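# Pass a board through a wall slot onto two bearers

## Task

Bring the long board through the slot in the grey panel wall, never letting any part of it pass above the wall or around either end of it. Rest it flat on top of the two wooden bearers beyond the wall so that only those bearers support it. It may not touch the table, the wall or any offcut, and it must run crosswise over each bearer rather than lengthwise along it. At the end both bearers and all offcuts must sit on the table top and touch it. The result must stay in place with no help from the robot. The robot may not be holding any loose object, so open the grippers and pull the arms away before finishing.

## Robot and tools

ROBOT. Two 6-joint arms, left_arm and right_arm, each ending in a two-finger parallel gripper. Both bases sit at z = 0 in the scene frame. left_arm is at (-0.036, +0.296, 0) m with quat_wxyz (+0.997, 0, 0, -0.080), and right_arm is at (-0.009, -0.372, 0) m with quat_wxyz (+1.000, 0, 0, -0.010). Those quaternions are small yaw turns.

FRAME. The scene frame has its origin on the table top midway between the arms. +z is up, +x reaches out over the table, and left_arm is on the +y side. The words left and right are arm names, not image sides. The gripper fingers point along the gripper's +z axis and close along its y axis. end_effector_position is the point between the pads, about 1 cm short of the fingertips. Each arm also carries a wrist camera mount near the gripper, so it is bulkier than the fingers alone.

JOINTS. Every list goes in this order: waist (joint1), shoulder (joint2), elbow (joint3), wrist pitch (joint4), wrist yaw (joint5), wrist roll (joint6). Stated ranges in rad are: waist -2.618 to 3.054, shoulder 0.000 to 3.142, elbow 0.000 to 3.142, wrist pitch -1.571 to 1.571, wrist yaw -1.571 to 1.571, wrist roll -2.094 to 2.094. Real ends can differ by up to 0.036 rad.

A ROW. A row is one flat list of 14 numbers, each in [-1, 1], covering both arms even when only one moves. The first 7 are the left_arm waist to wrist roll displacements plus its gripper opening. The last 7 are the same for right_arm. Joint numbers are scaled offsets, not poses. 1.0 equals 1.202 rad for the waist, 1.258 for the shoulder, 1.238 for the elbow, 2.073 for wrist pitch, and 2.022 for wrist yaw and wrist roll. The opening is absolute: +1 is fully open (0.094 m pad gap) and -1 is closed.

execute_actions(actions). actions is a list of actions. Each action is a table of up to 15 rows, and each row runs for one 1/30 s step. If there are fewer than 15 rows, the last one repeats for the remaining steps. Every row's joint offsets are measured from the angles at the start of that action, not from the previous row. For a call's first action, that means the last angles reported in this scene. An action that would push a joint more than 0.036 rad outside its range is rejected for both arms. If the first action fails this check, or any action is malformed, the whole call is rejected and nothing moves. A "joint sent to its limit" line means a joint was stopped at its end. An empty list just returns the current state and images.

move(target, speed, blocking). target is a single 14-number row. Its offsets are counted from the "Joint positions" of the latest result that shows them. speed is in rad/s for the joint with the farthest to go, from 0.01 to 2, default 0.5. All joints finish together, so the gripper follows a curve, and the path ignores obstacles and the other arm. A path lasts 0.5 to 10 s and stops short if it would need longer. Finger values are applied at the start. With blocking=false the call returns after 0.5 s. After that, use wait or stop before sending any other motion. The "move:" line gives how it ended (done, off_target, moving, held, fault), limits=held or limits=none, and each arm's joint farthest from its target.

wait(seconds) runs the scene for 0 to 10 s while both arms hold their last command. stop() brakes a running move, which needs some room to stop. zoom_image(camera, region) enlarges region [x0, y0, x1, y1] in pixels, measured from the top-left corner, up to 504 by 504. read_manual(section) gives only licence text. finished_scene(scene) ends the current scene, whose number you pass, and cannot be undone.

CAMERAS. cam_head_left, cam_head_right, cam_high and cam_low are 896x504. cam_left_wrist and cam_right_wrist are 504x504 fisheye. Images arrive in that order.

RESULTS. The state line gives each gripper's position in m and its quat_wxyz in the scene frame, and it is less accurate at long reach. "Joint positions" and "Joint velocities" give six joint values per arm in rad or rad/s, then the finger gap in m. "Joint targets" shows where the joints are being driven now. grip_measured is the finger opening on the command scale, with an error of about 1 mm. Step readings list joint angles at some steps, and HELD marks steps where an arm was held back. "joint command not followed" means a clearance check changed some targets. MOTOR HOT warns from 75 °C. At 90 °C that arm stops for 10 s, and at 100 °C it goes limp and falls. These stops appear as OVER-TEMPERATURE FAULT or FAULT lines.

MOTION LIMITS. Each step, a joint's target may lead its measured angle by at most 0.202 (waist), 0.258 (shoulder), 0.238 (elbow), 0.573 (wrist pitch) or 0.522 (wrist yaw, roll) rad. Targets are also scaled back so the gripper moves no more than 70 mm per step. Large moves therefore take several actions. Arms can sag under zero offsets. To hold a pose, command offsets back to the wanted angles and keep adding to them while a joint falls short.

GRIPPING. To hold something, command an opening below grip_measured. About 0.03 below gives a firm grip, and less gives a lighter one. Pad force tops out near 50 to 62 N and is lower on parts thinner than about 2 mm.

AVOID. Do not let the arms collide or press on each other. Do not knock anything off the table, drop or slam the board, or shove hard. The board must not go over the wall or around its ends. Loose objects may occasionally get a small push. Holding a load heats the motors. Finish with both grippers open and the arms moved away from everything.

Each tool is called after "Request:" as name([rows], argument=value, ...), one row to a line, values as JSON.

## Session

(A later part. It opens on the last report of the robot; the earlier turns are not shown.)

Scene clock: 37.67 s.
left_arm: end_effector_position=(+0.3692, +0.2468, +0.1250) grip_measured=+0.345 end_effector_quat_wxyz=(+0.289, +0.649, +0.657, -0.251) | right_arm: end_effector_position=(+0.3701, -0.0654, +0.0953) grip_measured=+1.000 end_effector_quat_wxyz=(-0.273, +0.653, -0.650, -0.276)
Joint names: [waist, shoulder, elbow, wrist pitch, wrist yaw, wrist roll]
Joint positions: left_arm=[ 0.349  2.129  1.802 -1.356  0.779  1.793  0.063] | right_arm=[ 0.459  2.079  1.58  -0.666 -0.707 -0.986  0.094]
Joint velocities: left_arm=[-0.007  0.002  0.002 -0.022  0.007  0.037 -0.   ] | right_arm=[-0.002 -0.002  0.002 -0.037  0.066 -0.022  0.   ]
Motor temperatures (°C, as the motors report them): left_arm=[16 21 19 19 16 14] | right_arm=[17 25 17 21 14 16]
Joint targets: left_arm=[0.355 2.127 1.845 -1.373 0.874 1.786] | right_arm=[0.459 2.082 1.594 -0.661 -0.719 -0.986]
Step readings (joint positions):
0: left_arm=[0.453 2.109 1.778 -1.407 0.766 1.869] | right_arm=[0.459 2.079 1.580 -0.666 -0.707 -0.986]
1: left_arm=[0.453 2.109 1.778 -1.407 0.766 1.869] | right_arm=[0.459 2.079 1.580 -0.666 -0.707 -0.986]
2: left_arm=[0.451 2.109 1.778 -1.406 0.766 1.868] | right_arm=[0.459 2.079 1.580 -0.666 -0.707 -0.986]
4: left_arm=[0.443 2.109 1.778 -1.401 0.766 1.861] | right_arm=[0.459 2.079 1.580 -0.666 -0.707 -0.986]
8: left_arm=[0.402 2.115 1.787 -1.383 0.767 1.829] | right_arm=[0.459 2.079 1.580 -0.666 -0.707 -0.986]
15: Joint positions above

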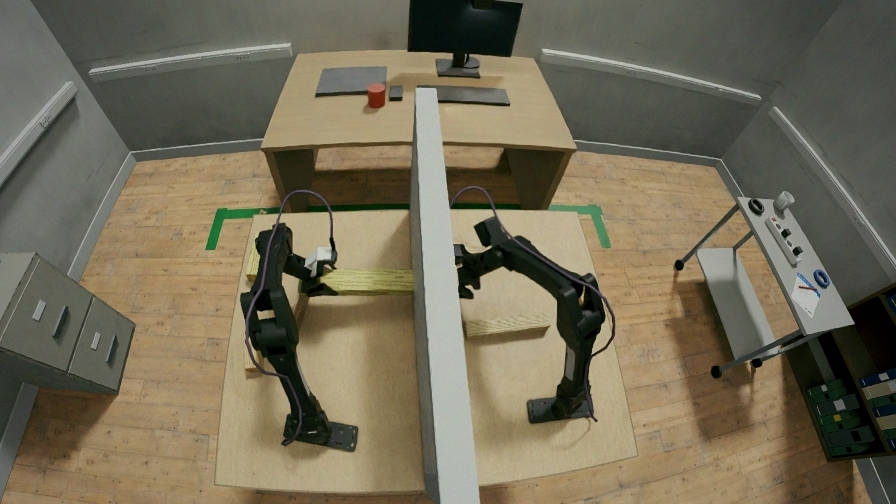

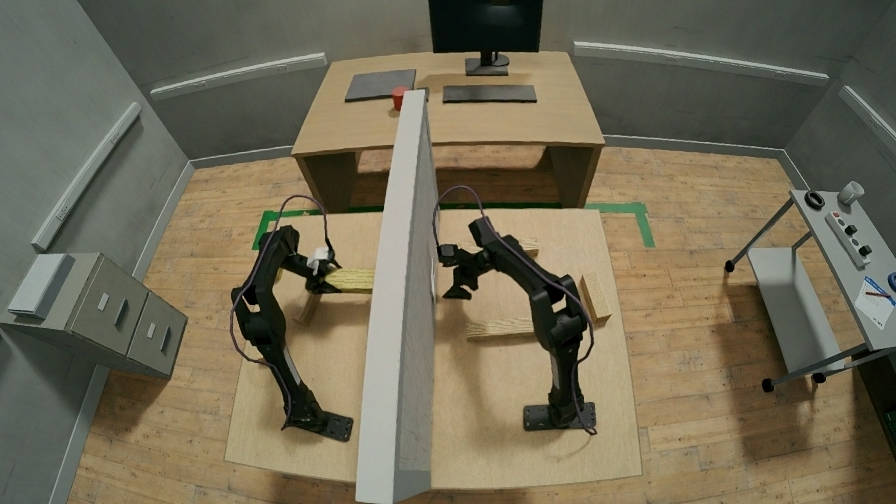

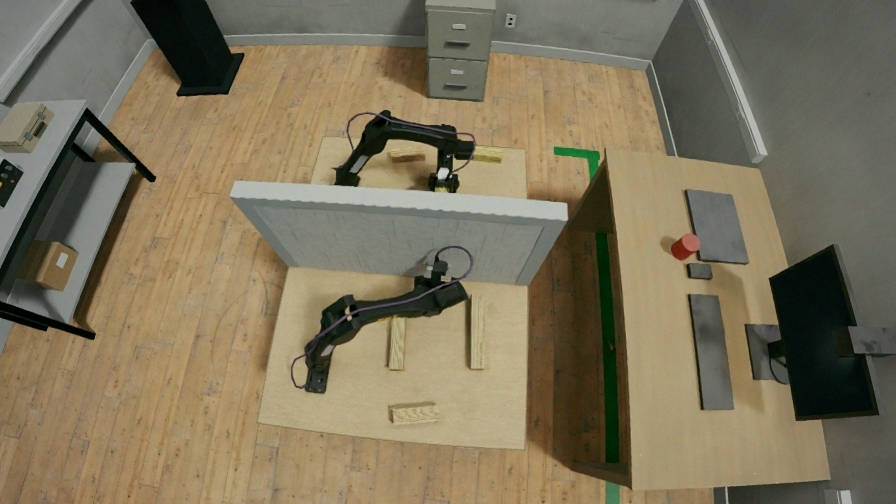

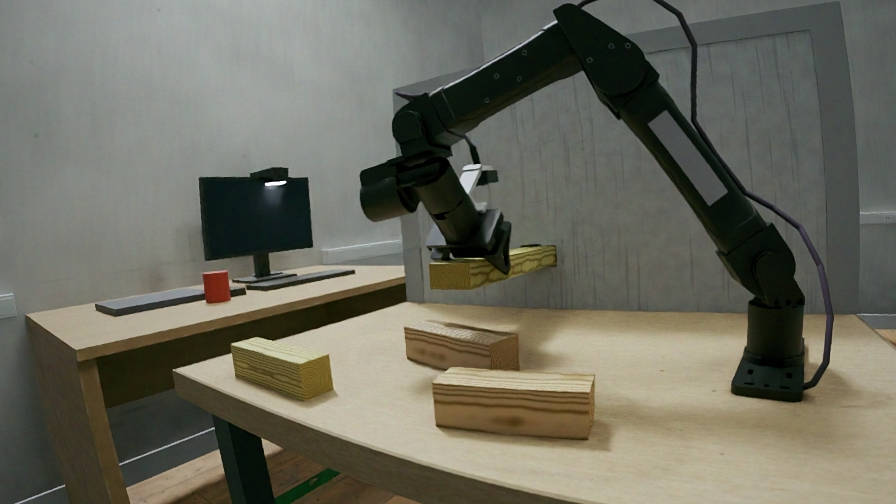

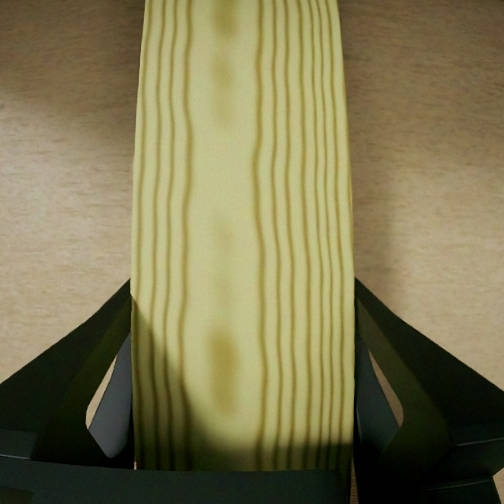

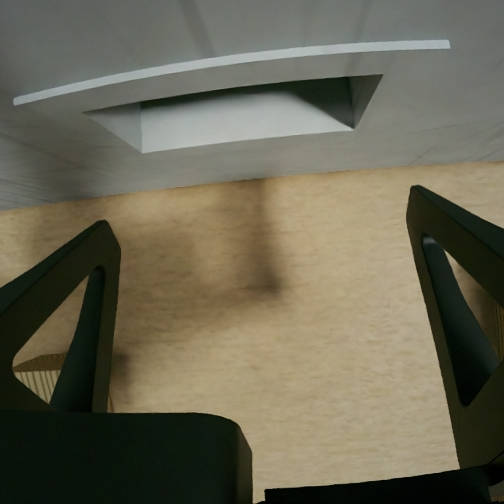

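Request:
execute_actions([
  [[-0.0180,-0.0016,0.0000,-0.0060,0.0485,-0.0035,0.2,0,0.0024,0.0113,0.0024,-0.0059,0,1],[-0.0282,-0.0016,-0.0031,-0.0006,0.0498,-0.0092,0.2,0,0.0024,0.0113,0.0024,-0.0059,0,1],[-0.0405,-0.0016,-0.0069,0.0110,0.0527,-0.0215,0.2,0,0.0024,0.0113,0.0024,-0.0059,0,1],[-0.0543,-0.0016,-0.0112,0.0240,0.0559,-0.0351,0.2,0,0.0024,0.0113,0.0024,-0.0059,0,1],[-0.0688,-0.0016,-0.0156,0.0376,0.0593,-0.0495,0.2,0,0.0024,0.0113,0.0024,-0.0059,0,1],[-0.0830,-0.0016,-0.0200,0.0510,0.0626,-0.0636,0.2,0,0.0024,0.0113,0.0024,-0.0059,0,1],[-0.0962,-0.0016,-0.0240,0.0634,0.0656,-0.0768,0.2,0,0.0024,0.0113,0.0024,-0.0059,0,1],[-0.1075,-0.0016,-0.0275,0.0742,0.0683,-0.0881,0.2,0,0.0024,0.0113,0.0024,-0.0059,0,1],[-0.1164,-0.0016,-0.0303,0.0825,0.0704,-0.0970,0.2,0,0.0024,0.0113,0.0024,-0.0059,0,1],[-0.1224,-0.0016,-0.0321,0.0881,0.0717,-0.1029,0.2,0,0.0024,0.0113,0.0024,-0.0059,0,1],[-0.1250,-0.0016,-0.0329,0.0907,0.0724,-0.1056,0.2,0,0.0024,0.0113,0.0024,-0.0059,0,1],[-0.1253,-0.0016,-0.0330,0.0898,0.0722,-0.1047,0.2,0,0.0024,0.0113,0.0024,-0.0059,0,1],[-0.1253,-0.0016,-0.0330,0.0859,0.0712,-0.1005,0.2,0,0.0024,0.0113,0.0024,-0.0059,0,1],[-0.1253,-0.0016,-0.0330,0.0788,0.0694,-0.0930,0.2,0,0.0024,0.0113,0.0024,-0.0059,0,1],[-0.1253,-0.0016,-0.0330,0.0746,0.0684,-0.0886,0.2,0,0.0024,0.0113,0.0024,-0.0059,0,1]],
])

Request:
zoom_image(camera="cam_low", region=[500, 230, 580, 290])

Scene clock: 40.90 s.
left_arm: end_effector_position=(+0.3790, +0.1753, +0.1209) grip_measured=+0.345 end_effector_quat_wxyz=(+0.296, +0.660, +0.636, -0.268) | right_arm: end_effector_position=(+0.3701, -0.0654, +0.0953) grip_measured=+1.000 end_effector_quat_wxyz=(-0.273, +0.653, -0.650, -0.276)
Joint names: [waist, shoulder, elbow, wrist pitch, wrist yaw, wrist roll]
Joint positions: left_arm=[ 0.182  2.129  1.77  -1.199  0.822  1.623  0.063] | right_arm=[ 0.459  2.079  1.58  -0.666 -0.707 -0.986  0.094]
Joint velocities: left_arm=[-0.002  0.002 -0.012 -0.022  0.037 -0.007  0.   ] | right_arm=[-0.002 -0.002  0.002 -0.037  0.066 -0.022  0.   ]
Motor temperatures (°C, as the motors report them): left_arm=[16 22 19 19 16 14] | right_arm=[17 25 17 21 14 16]
Joint targets: left_arm=[0.199 2.127 1.761 -1.201 0.918 1.614] | right_arm=[0.459 2.082 1.594 -0.661 -0.719 -0.986]
Step readings (joint positions):
0: left_arm=[0.350 2.129 1.802 -1.356 0.779 1.791] | right_arm=[0.459 2.079 1.580 -0.666 -0.707 -0.986]
1: left_arm=[0.349 2.129 1.802 -1.356 0.779 1.791] | right_arm=[0.459 2.079 1.580 -0.666 -0.707 -0.986]
2: left_arm=[0.346 2.129 1.802 -1.354 0.779 1.789] | right_arm=[0.459 2.079 1.580 -0.666 -0.707 -0.986]
4: left_arm=[0.332 2.129 1.802 -1.341 0.780 1.773] | right_arm=[0.459 2.079 1.580 -0.666 -0.707 -0.986]
8: left_arm=[0.267 2.129 1.791 -1.270 0.792 1.703] | right_arm=[0.459 2.079 1.580 -0.666 -0.707 -0.986]
15: Joint positions above

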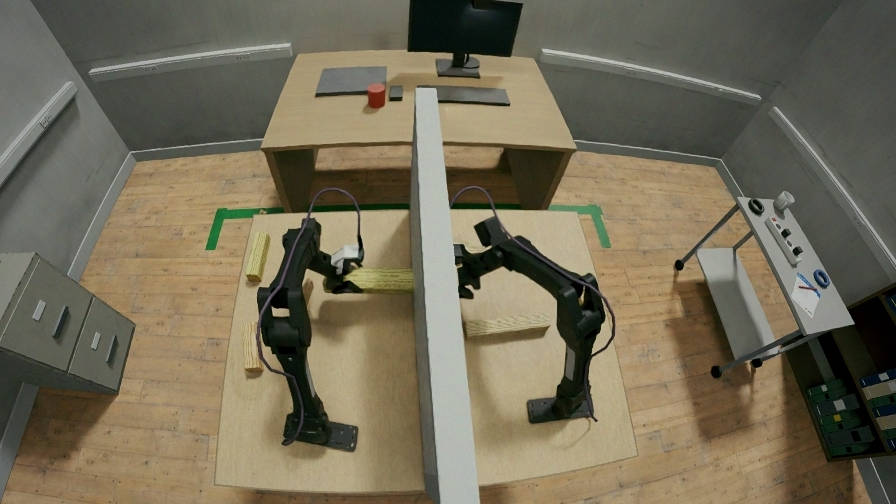

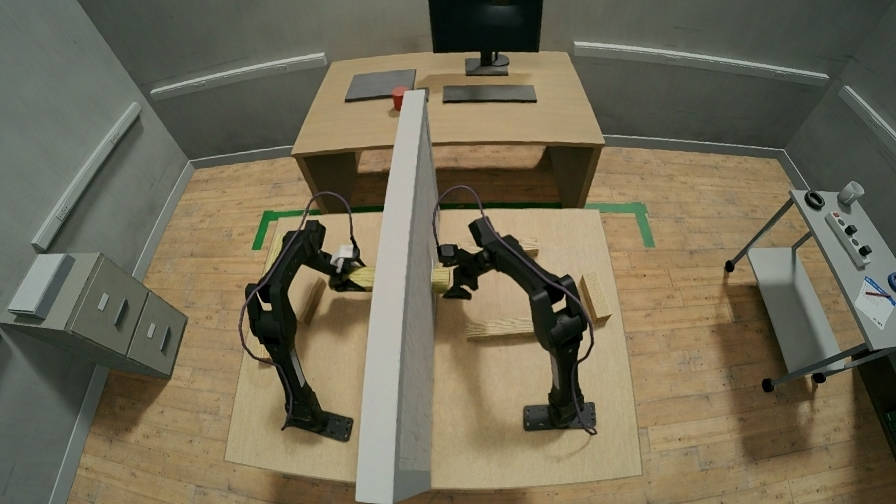

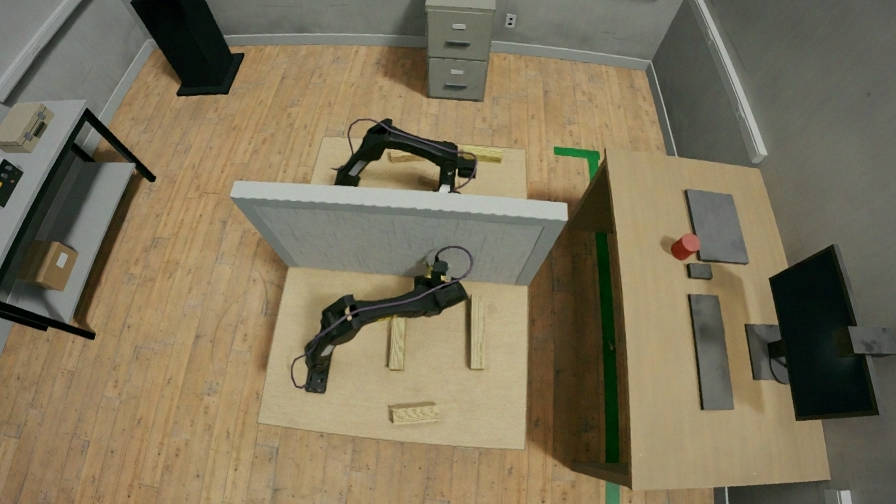

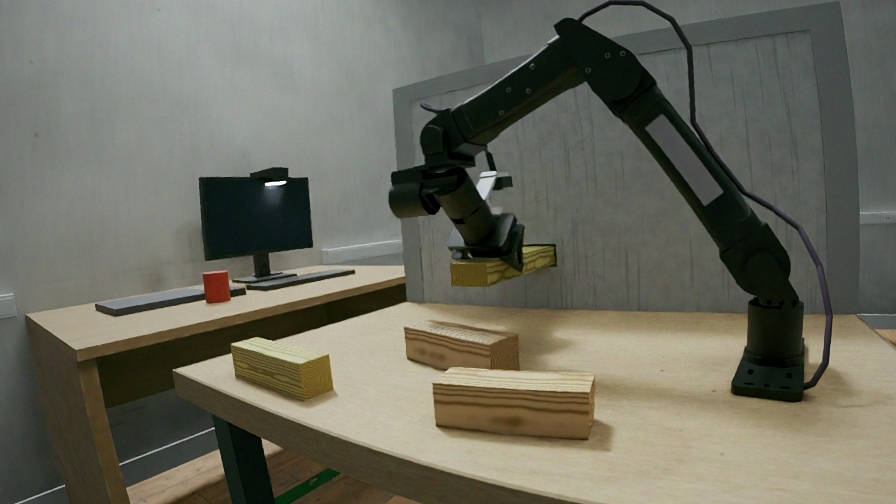

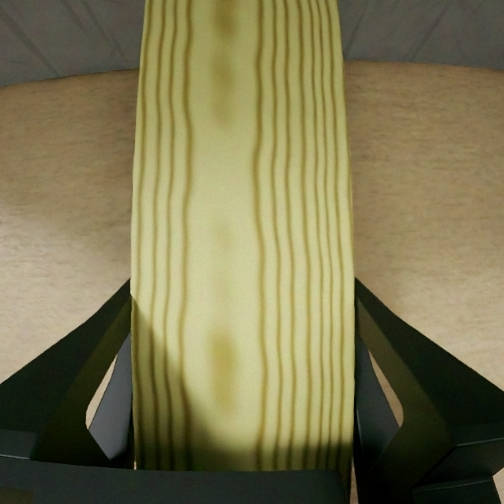

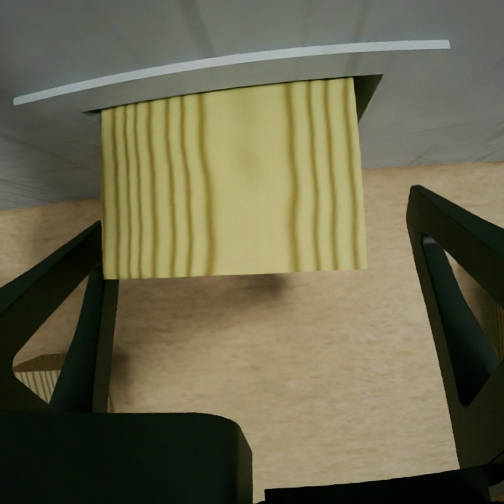

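Region (500, 230, 580, 290) of cam_low's 896x504 image, scaled by 6.300, with more detail than that image has; it fills the top 378 rows of this view, and the rest is white.

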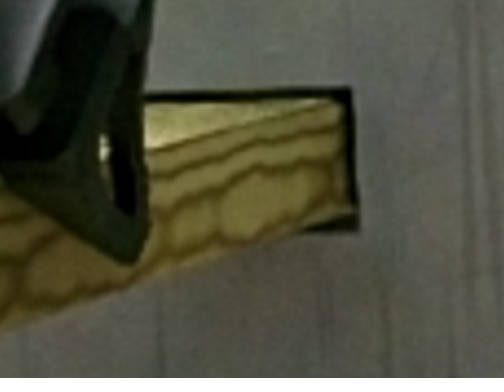

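Request:
execute_actions(actions=[])

Request:
zoom_image(camera="cam_low", region=[500, 230, 580, 290])

Request:
zoom_image(camera="cam_head_right", region=[400, 220, 520, 320])

Scene clock: 41.23 s.
left_arm: end_effector_position=(+0.3803, +0.1796, +0.1209) grip_measured=+0.345 end_effector_quat_wxyz=(+0.297, +0.655, +0.641, -0.267) | right_arm: end_effector_position=(+0.3701, -0.0654, +0.0953) grip_measured=+1.000 end_effector_quat_wxyz=(-0.273, +0.653, -0.650, -0.276)
Joint names: [waist, shoulder, elbow, wrist pitch, wrist yaw, wrist roll]
Joint positions: left_arm=[ 0.193  2.129  1.77  -1.199  0.822  1.62   0.063] | right_arm=[ 0.459  2.079  1.58  -0.666 -0.707 -0.986  0.094]
Joint velocities: left_arm=[-0.017 -0.002 -0.012 -0.022  0.007 -0.007 -0.   ] | right_arm=[-0.002 -0.012  0.012 -0.066 -0.066 -0.007  0.   ]
Motor temperatures (°C, as the motors report them): left_arm=[16 22 19 19 16 14] | right_arm=[17 25 17 21 14 16]
Joint targets: left_arm=[0.199 2.127 1.761 -1.202 0.918 1.614] | right_arm=[0.459 2.082 1.594 -0.661 -0.719 -0.986]

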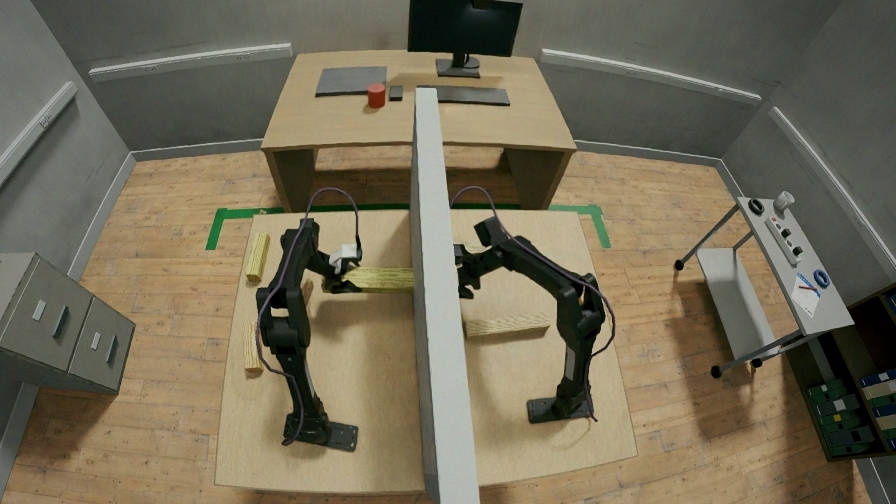

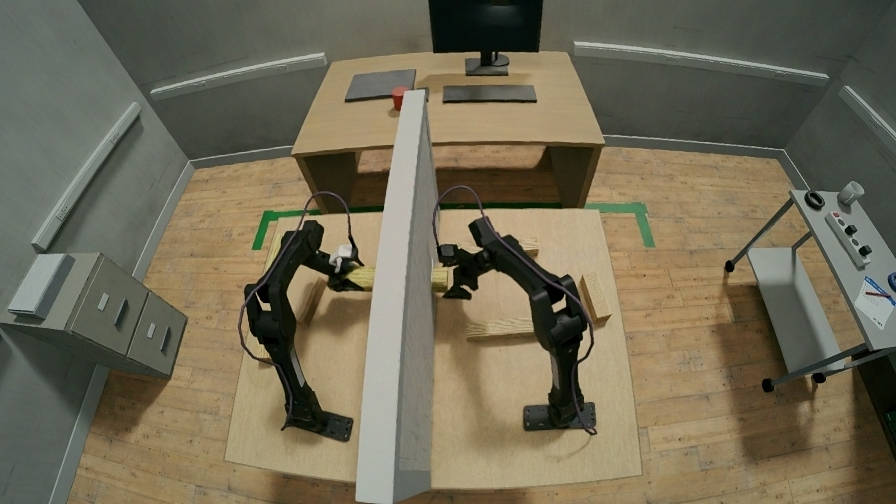

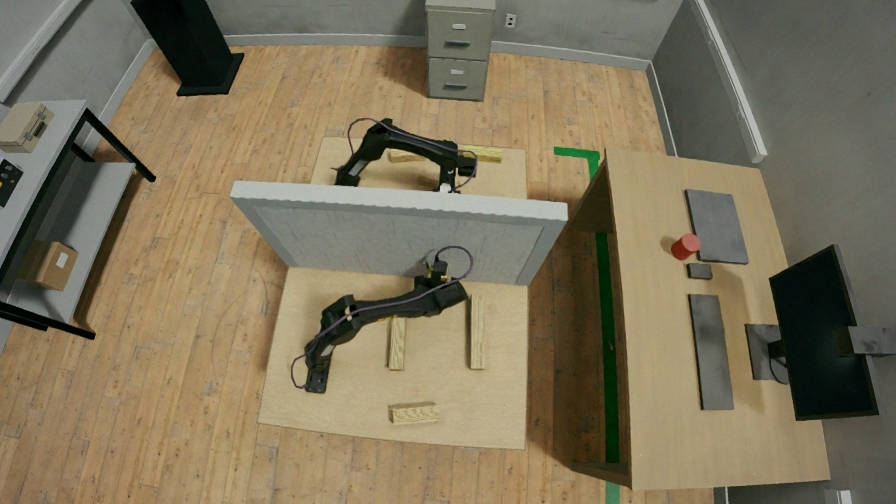

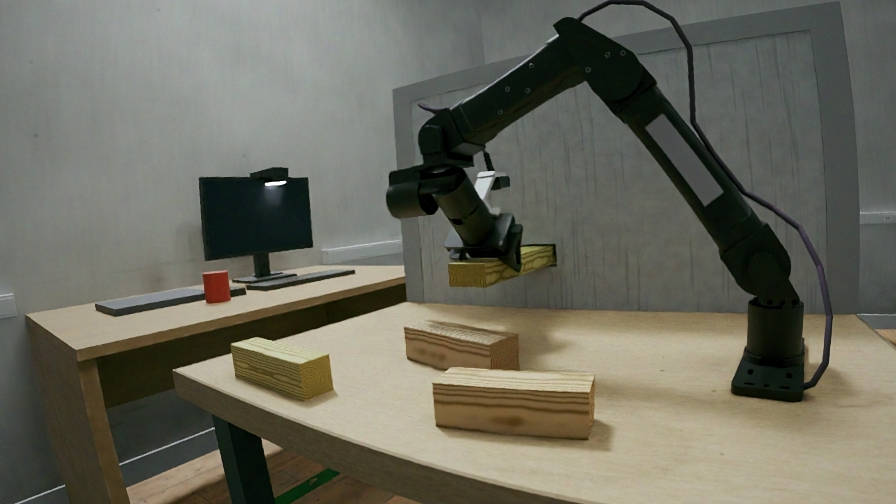

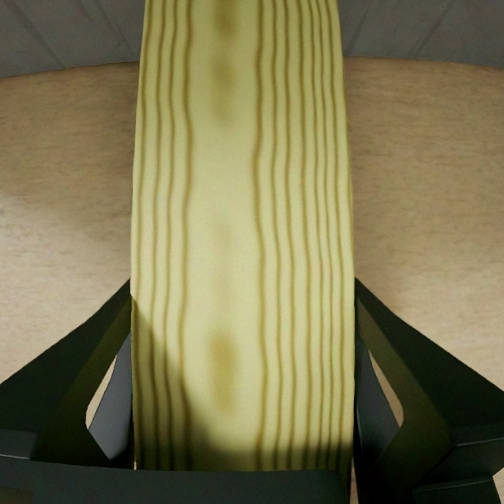

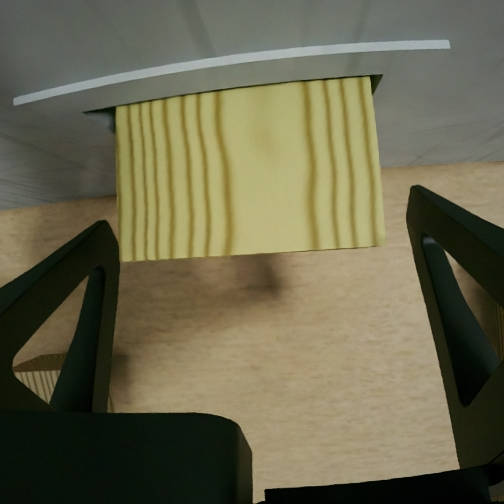

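Region (500, 230, 580, 290) of cam_low's 896x504 image, scaled by 6.300, with more detail than that image has; it fills the top 378 rows of this view, and the rest is white.

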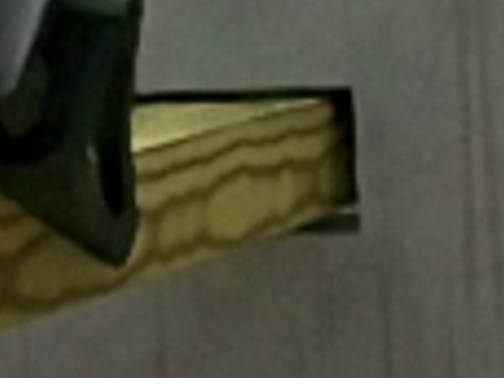

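Region (400, 220, 520, 320) of cam_head_right's 896x504 image, scaled by 4.200, with more detail than that image has.

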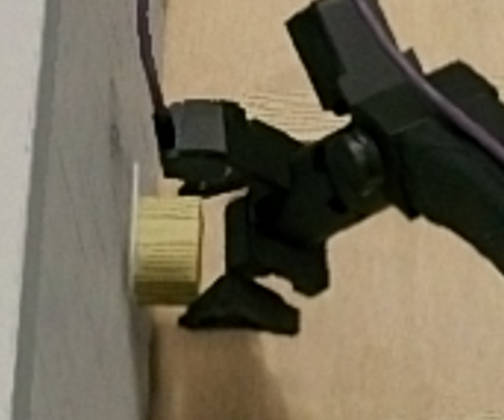

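Request:
execute_actions([
  [[-0.0226,-0.0250,-0.0086,0.0010,0.0406,-0.0030,0.2,0,0.0024,0.0113,0.0024,-0.0059,0,1],[-0.0323,-0.0270,-0.0108,0.0060,0.0397,-0.0095,0.2,0,0.0024,0.0113,0.0024,-0.0059,0,1],[-0.0438,-0.0297,-0.0137,0.0167,0.0377,-0.0236,0.2,0,0.0024,0.0113,0.0024,-0.0059,0,1],[-0.0563,-0.0331,-0.0174,0.0286,0.0355,-0.0392,0.2,0,0.0024,0.0113,0.0024,-0.0059,0,1],[-0.0692,-0.0369,-0.0215,0.0412,0.0332,-0.0556,0.2,0,0.0024,0.0113,0.0024,-0.0059,0,1],[-0.0816,-0.0409,-0.0258,0.0535,0.0310,-0.0718,0.2,0,0.0024,0.0113,0.0024,-0.0059,0,1],[-0.0929,-0.0449,-0.0302,0.0650,0.0289,-0.0868,0.2,0,0.0024,0.0113,0.0024,-0.0059,0,1],[-0.1025,-0.0486,-0.0342,0.0749,0.0271,-0.0998,0.2,0,0.0024,0.0113,0.0024,-0.0059,0,1],[-0.1097,-0.0519,-0.0377,0.0826,0.0257,-0.1099,0.2,0,0.0024,0.0113,0.0024,-0.0059,0,1],[-0.1141,-0.0545,-0.0405,0.0878,0.0247,-0.1167,0.2,0,0.0024,0.0113,0.0024,-0.0059,0,1],[-0.1155,-0.0563,-0.0425,0.0901,0.0243,-0.1197,0.2,0,0.0024,0.0113,0.0024,-0.0059,0,1],[-0.1138,-0.0571,-0.0434,0.0893,0.0244,-0.1187,0.2,0,0.0024,0.0113,0.0024,-0.0059,0,1],[-0.1091,-0.0572,-0.0435,0.0857,0.0251,-0.1139,0.2,0,0.0024,0.0113,0.0024,-0.0059,0,1],[-0.1142,-0.0572,-0.0435,0.0792,0.0263,-0.1054,0.2,0,0.0024,0.0113,0.0024,-0.0059,0,1],[-0.1142,-0.0572,-0.0435,0.0753,0.0270,-0.1003,0.2,0,0.0024,0.0113,0.0024,-0.0059,0,1]],
])

Scene clock: 44.37 s.
left_arm: end_effector_position=(+0.3765, +0.1186, +0.1198) grip_measured=+0.345 end_effector_quat_wxyz=(+0.289, +0.661, +0.638, -0.270) | right_arm: end_effector_position=(+0.3701, -0.0654, +0.0953) grip_measured=+1.000 end_effector_quat_wxyz=(-0.273, +0.653, -0.650, -0.276)
Joint names: [waist, shoulder, elbow, wrist pitch, wrist yaw, wrist roll]
Joint positions: left_arm=[ 0.042  2.103  1.726 -1.054  0.804  1.427  0.063] | right_arm=[ 0.459  2.079  1.58  -0.666 -0.707 -0.986  0.094]
Joint velocities: left_arm=[-0.012 -0.007 -0.012 -0.066 -0.051  0.007 -0.001] | right_arm=[-0.007  0.002  0.007  0.037  0.007 -0.037  0.   ]
Motor temperatures (°C, as the motors report them): left_arm=[16 22 19 19 17 14] | right_arm=[17 26 17 21 14 16]
Joint targets: left_arm=[0.055 2.057 1.716 -1.043 0.877 1.417] | right_arm=[0.459 2.082 1.594 -0.661 -0.719 -0.986]
Step readings (joint positions):
0: left_arm=[0.193 2.129 1.770 -1.199 0.822 1.619] | right_arm=[0.459 2.079 1.580 -0.666 -0.707 -0.986]
1: left_arm=[0.191 2.129 1.770 -1.199 0.821 1.619] | right_arm=[0.459 2.079 1.580 -0.666 -0.707 -0.986]
2: left_arm=[0.188 2.129 1.770 -1.197 0.819 1.617] | right_arm=[0.459 2.079 1.580 -0.666 -0.707 -0.986]
4: left_arm=[0.172 2.129 1.768 -1.183 0.813 1.598] | right_arm=[0.459 2.079 1.580 -0.666 -0.707 -0.986]
8: left_arm=[0.111 2.122 1.746 -1.118 0.808 1.519] | right_arm=[0.459 2.079 1.580 -0.666 -0.707 -0.986]
15: Joint positions above

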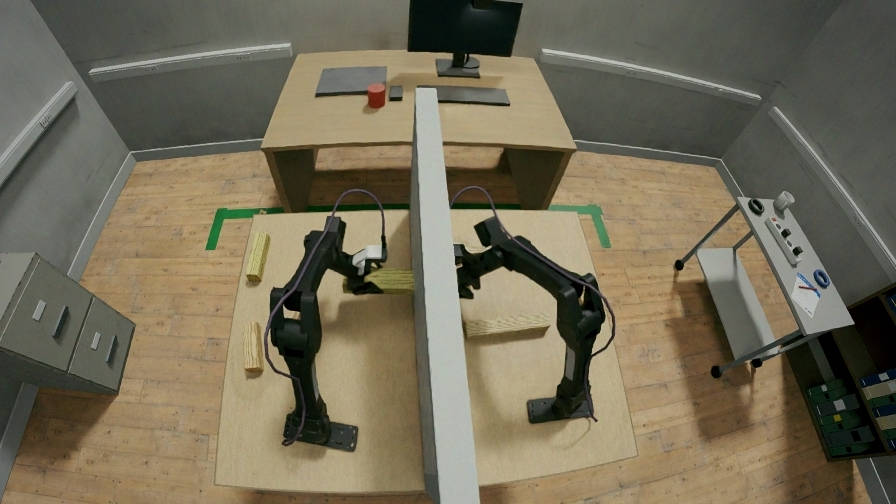

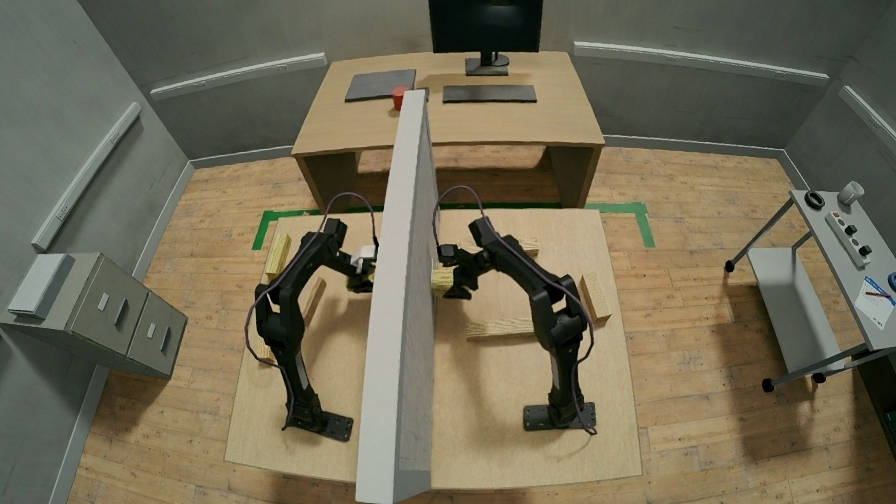

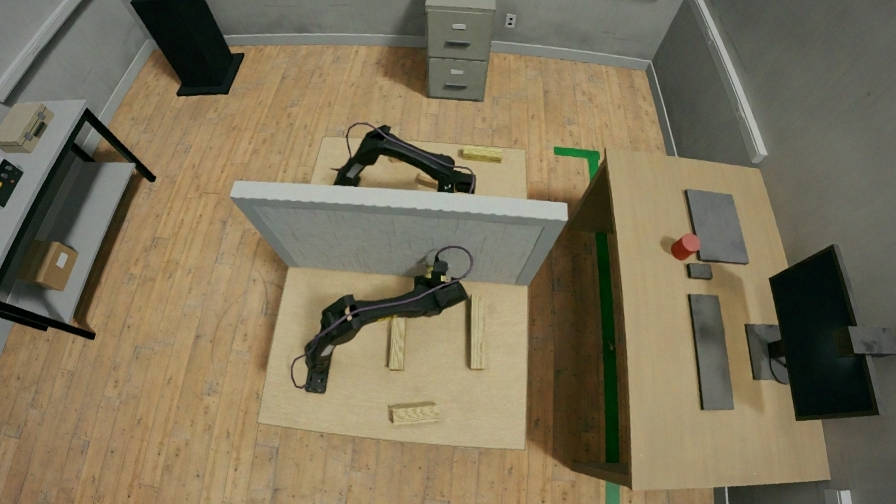

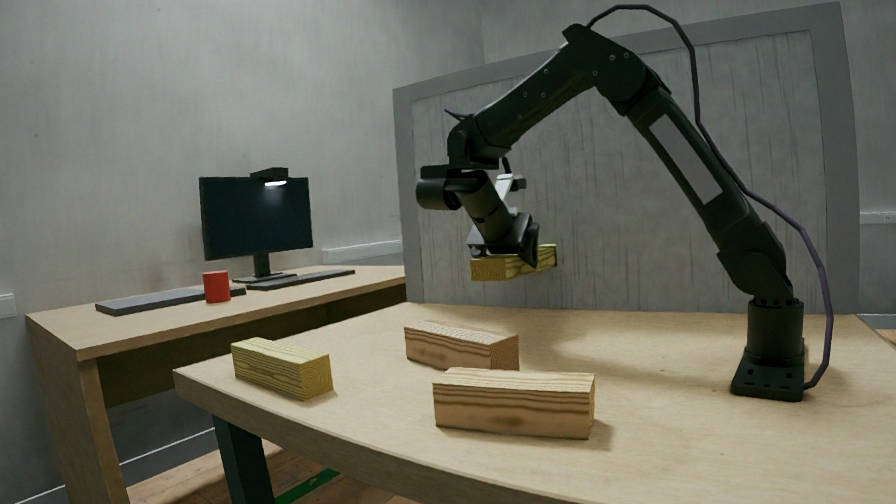

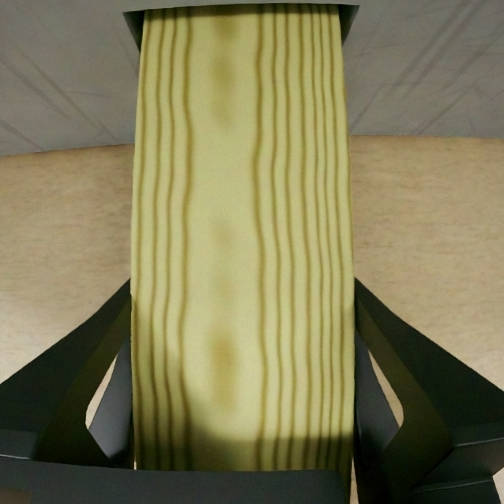

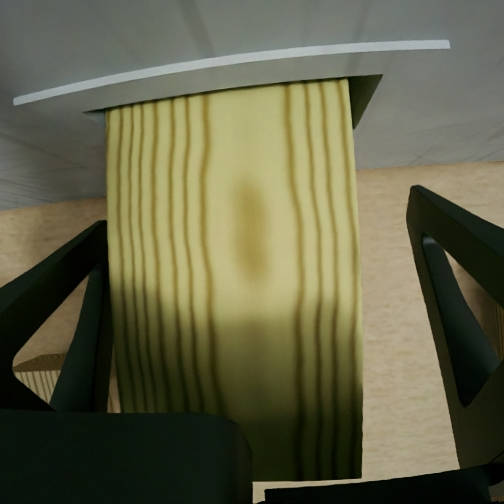

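Request:
execute_actions(actions=[])

Scene clock: 44.90 s.
left_arm: end_effector_position=(+0.3772, +0.1213, +0.1189) grip_measured=+0.345 end_effector_quat_wxyz=(+0.287, +0.658, +0.642, -0.269) | right_arm: end_effector_position=(+0.3701, -0.0654, +0.0953) grip_measured=+1.000 end_effector_quat_wxyz=(-0.273, +0.653, -0.650, -0.276)
Joint names: [waist, shoulder, elbow, wrist pitch, wrist yaw, wrist roll]
Joint positions: left_arm=[ 0.048  2.102  1.724 -1.054  0.8    1.424  0.063] | right_arm=[ 0.459  2.079  1.58  -0.666 -0.707 -0.986  0.094]
Joint velocities: left_arm=[ 0.002  0.007 -0.002 -0.051  0.022  0.007  0.   ] | right_arm=[ 0.012 -0.012 -0.007  0.051 -0.051 -0.007  0.   ]
Motor temperatures (°C, as the motors report them): left_arm=[16 23 19 19 17 14] | right_arm=[17 26 17 21 14 16]
Joint targets: left_arm=[0.055 2.057 1.716 -1.043 0.877 1.417] | right_arm=[0.459 2.082 1.594 -0.661 -0.719 -0.986]

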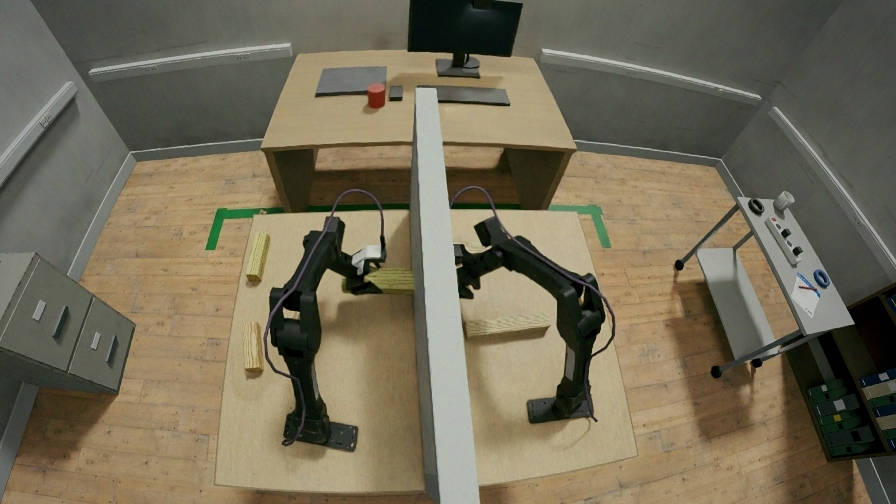

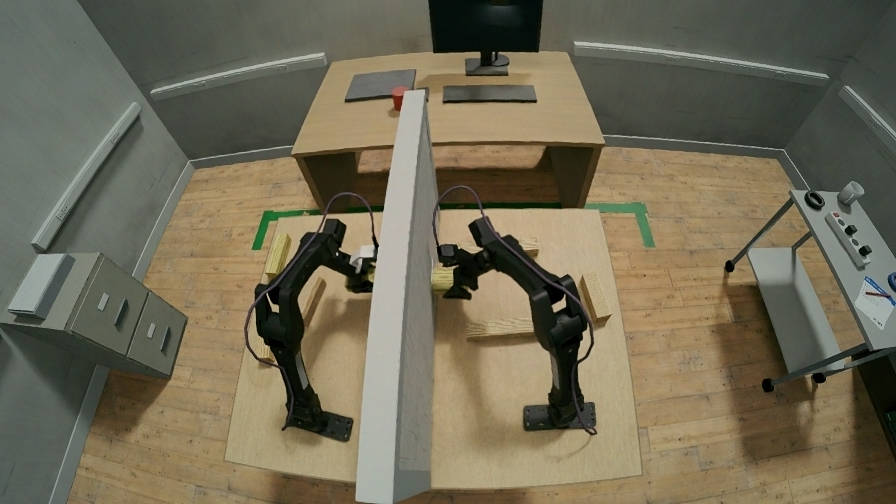

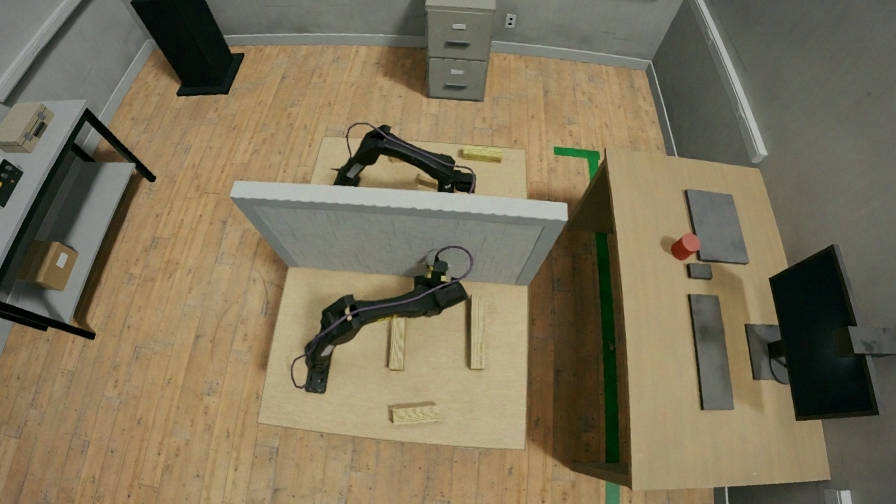

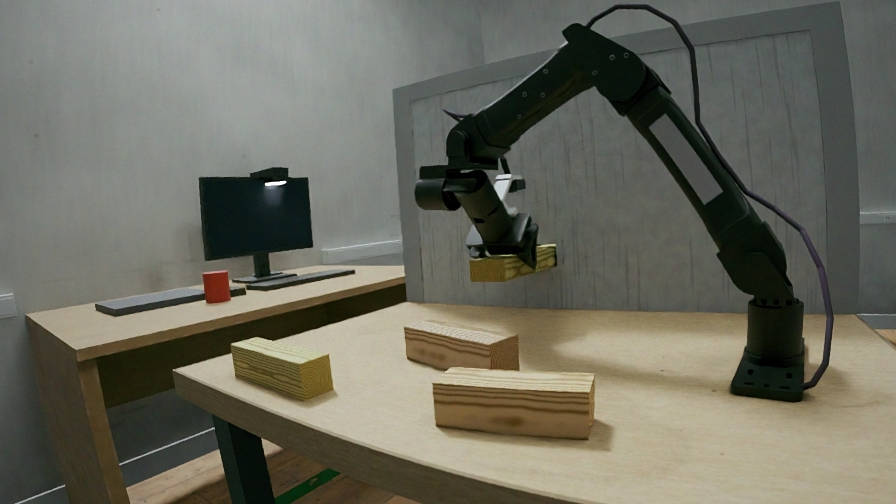

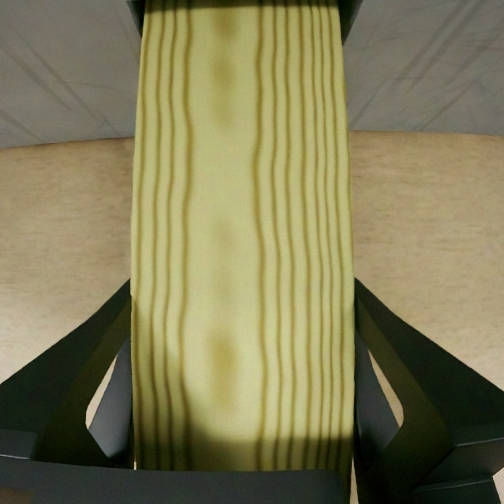

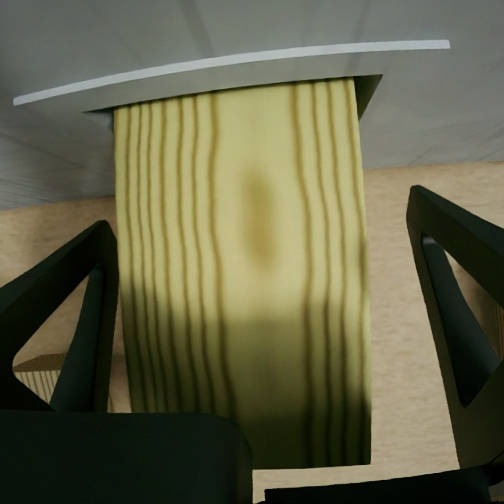

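Request:
zoom_image(camera="cam_low", region=[460, 210, 600, 300])

Request:
zoom_image(camera="cam_right_wrist", region=[0, 20, 504, 260])

Region (460, 210, 600, 300) of cam_low's 896x504 image, scaled by 3.600, with more detail than that image has; it fills the top 324 rows of this view, and the rest is white.

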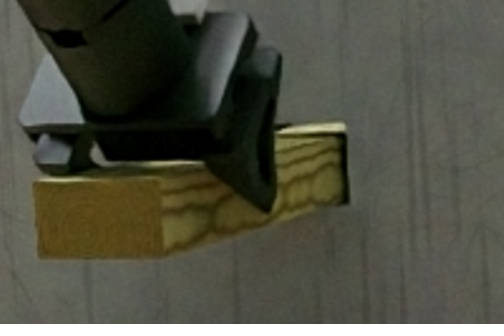

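Region (0, 20, 504, 260) of cam_right_wrist's 504x504 image, scaled by 1.000; it fills the top 240 rows of this view, and the rest is white.

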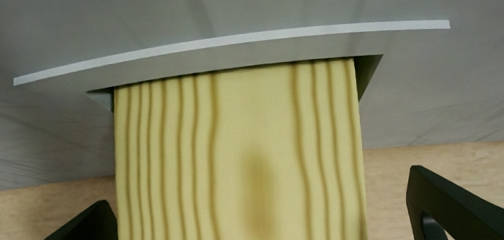

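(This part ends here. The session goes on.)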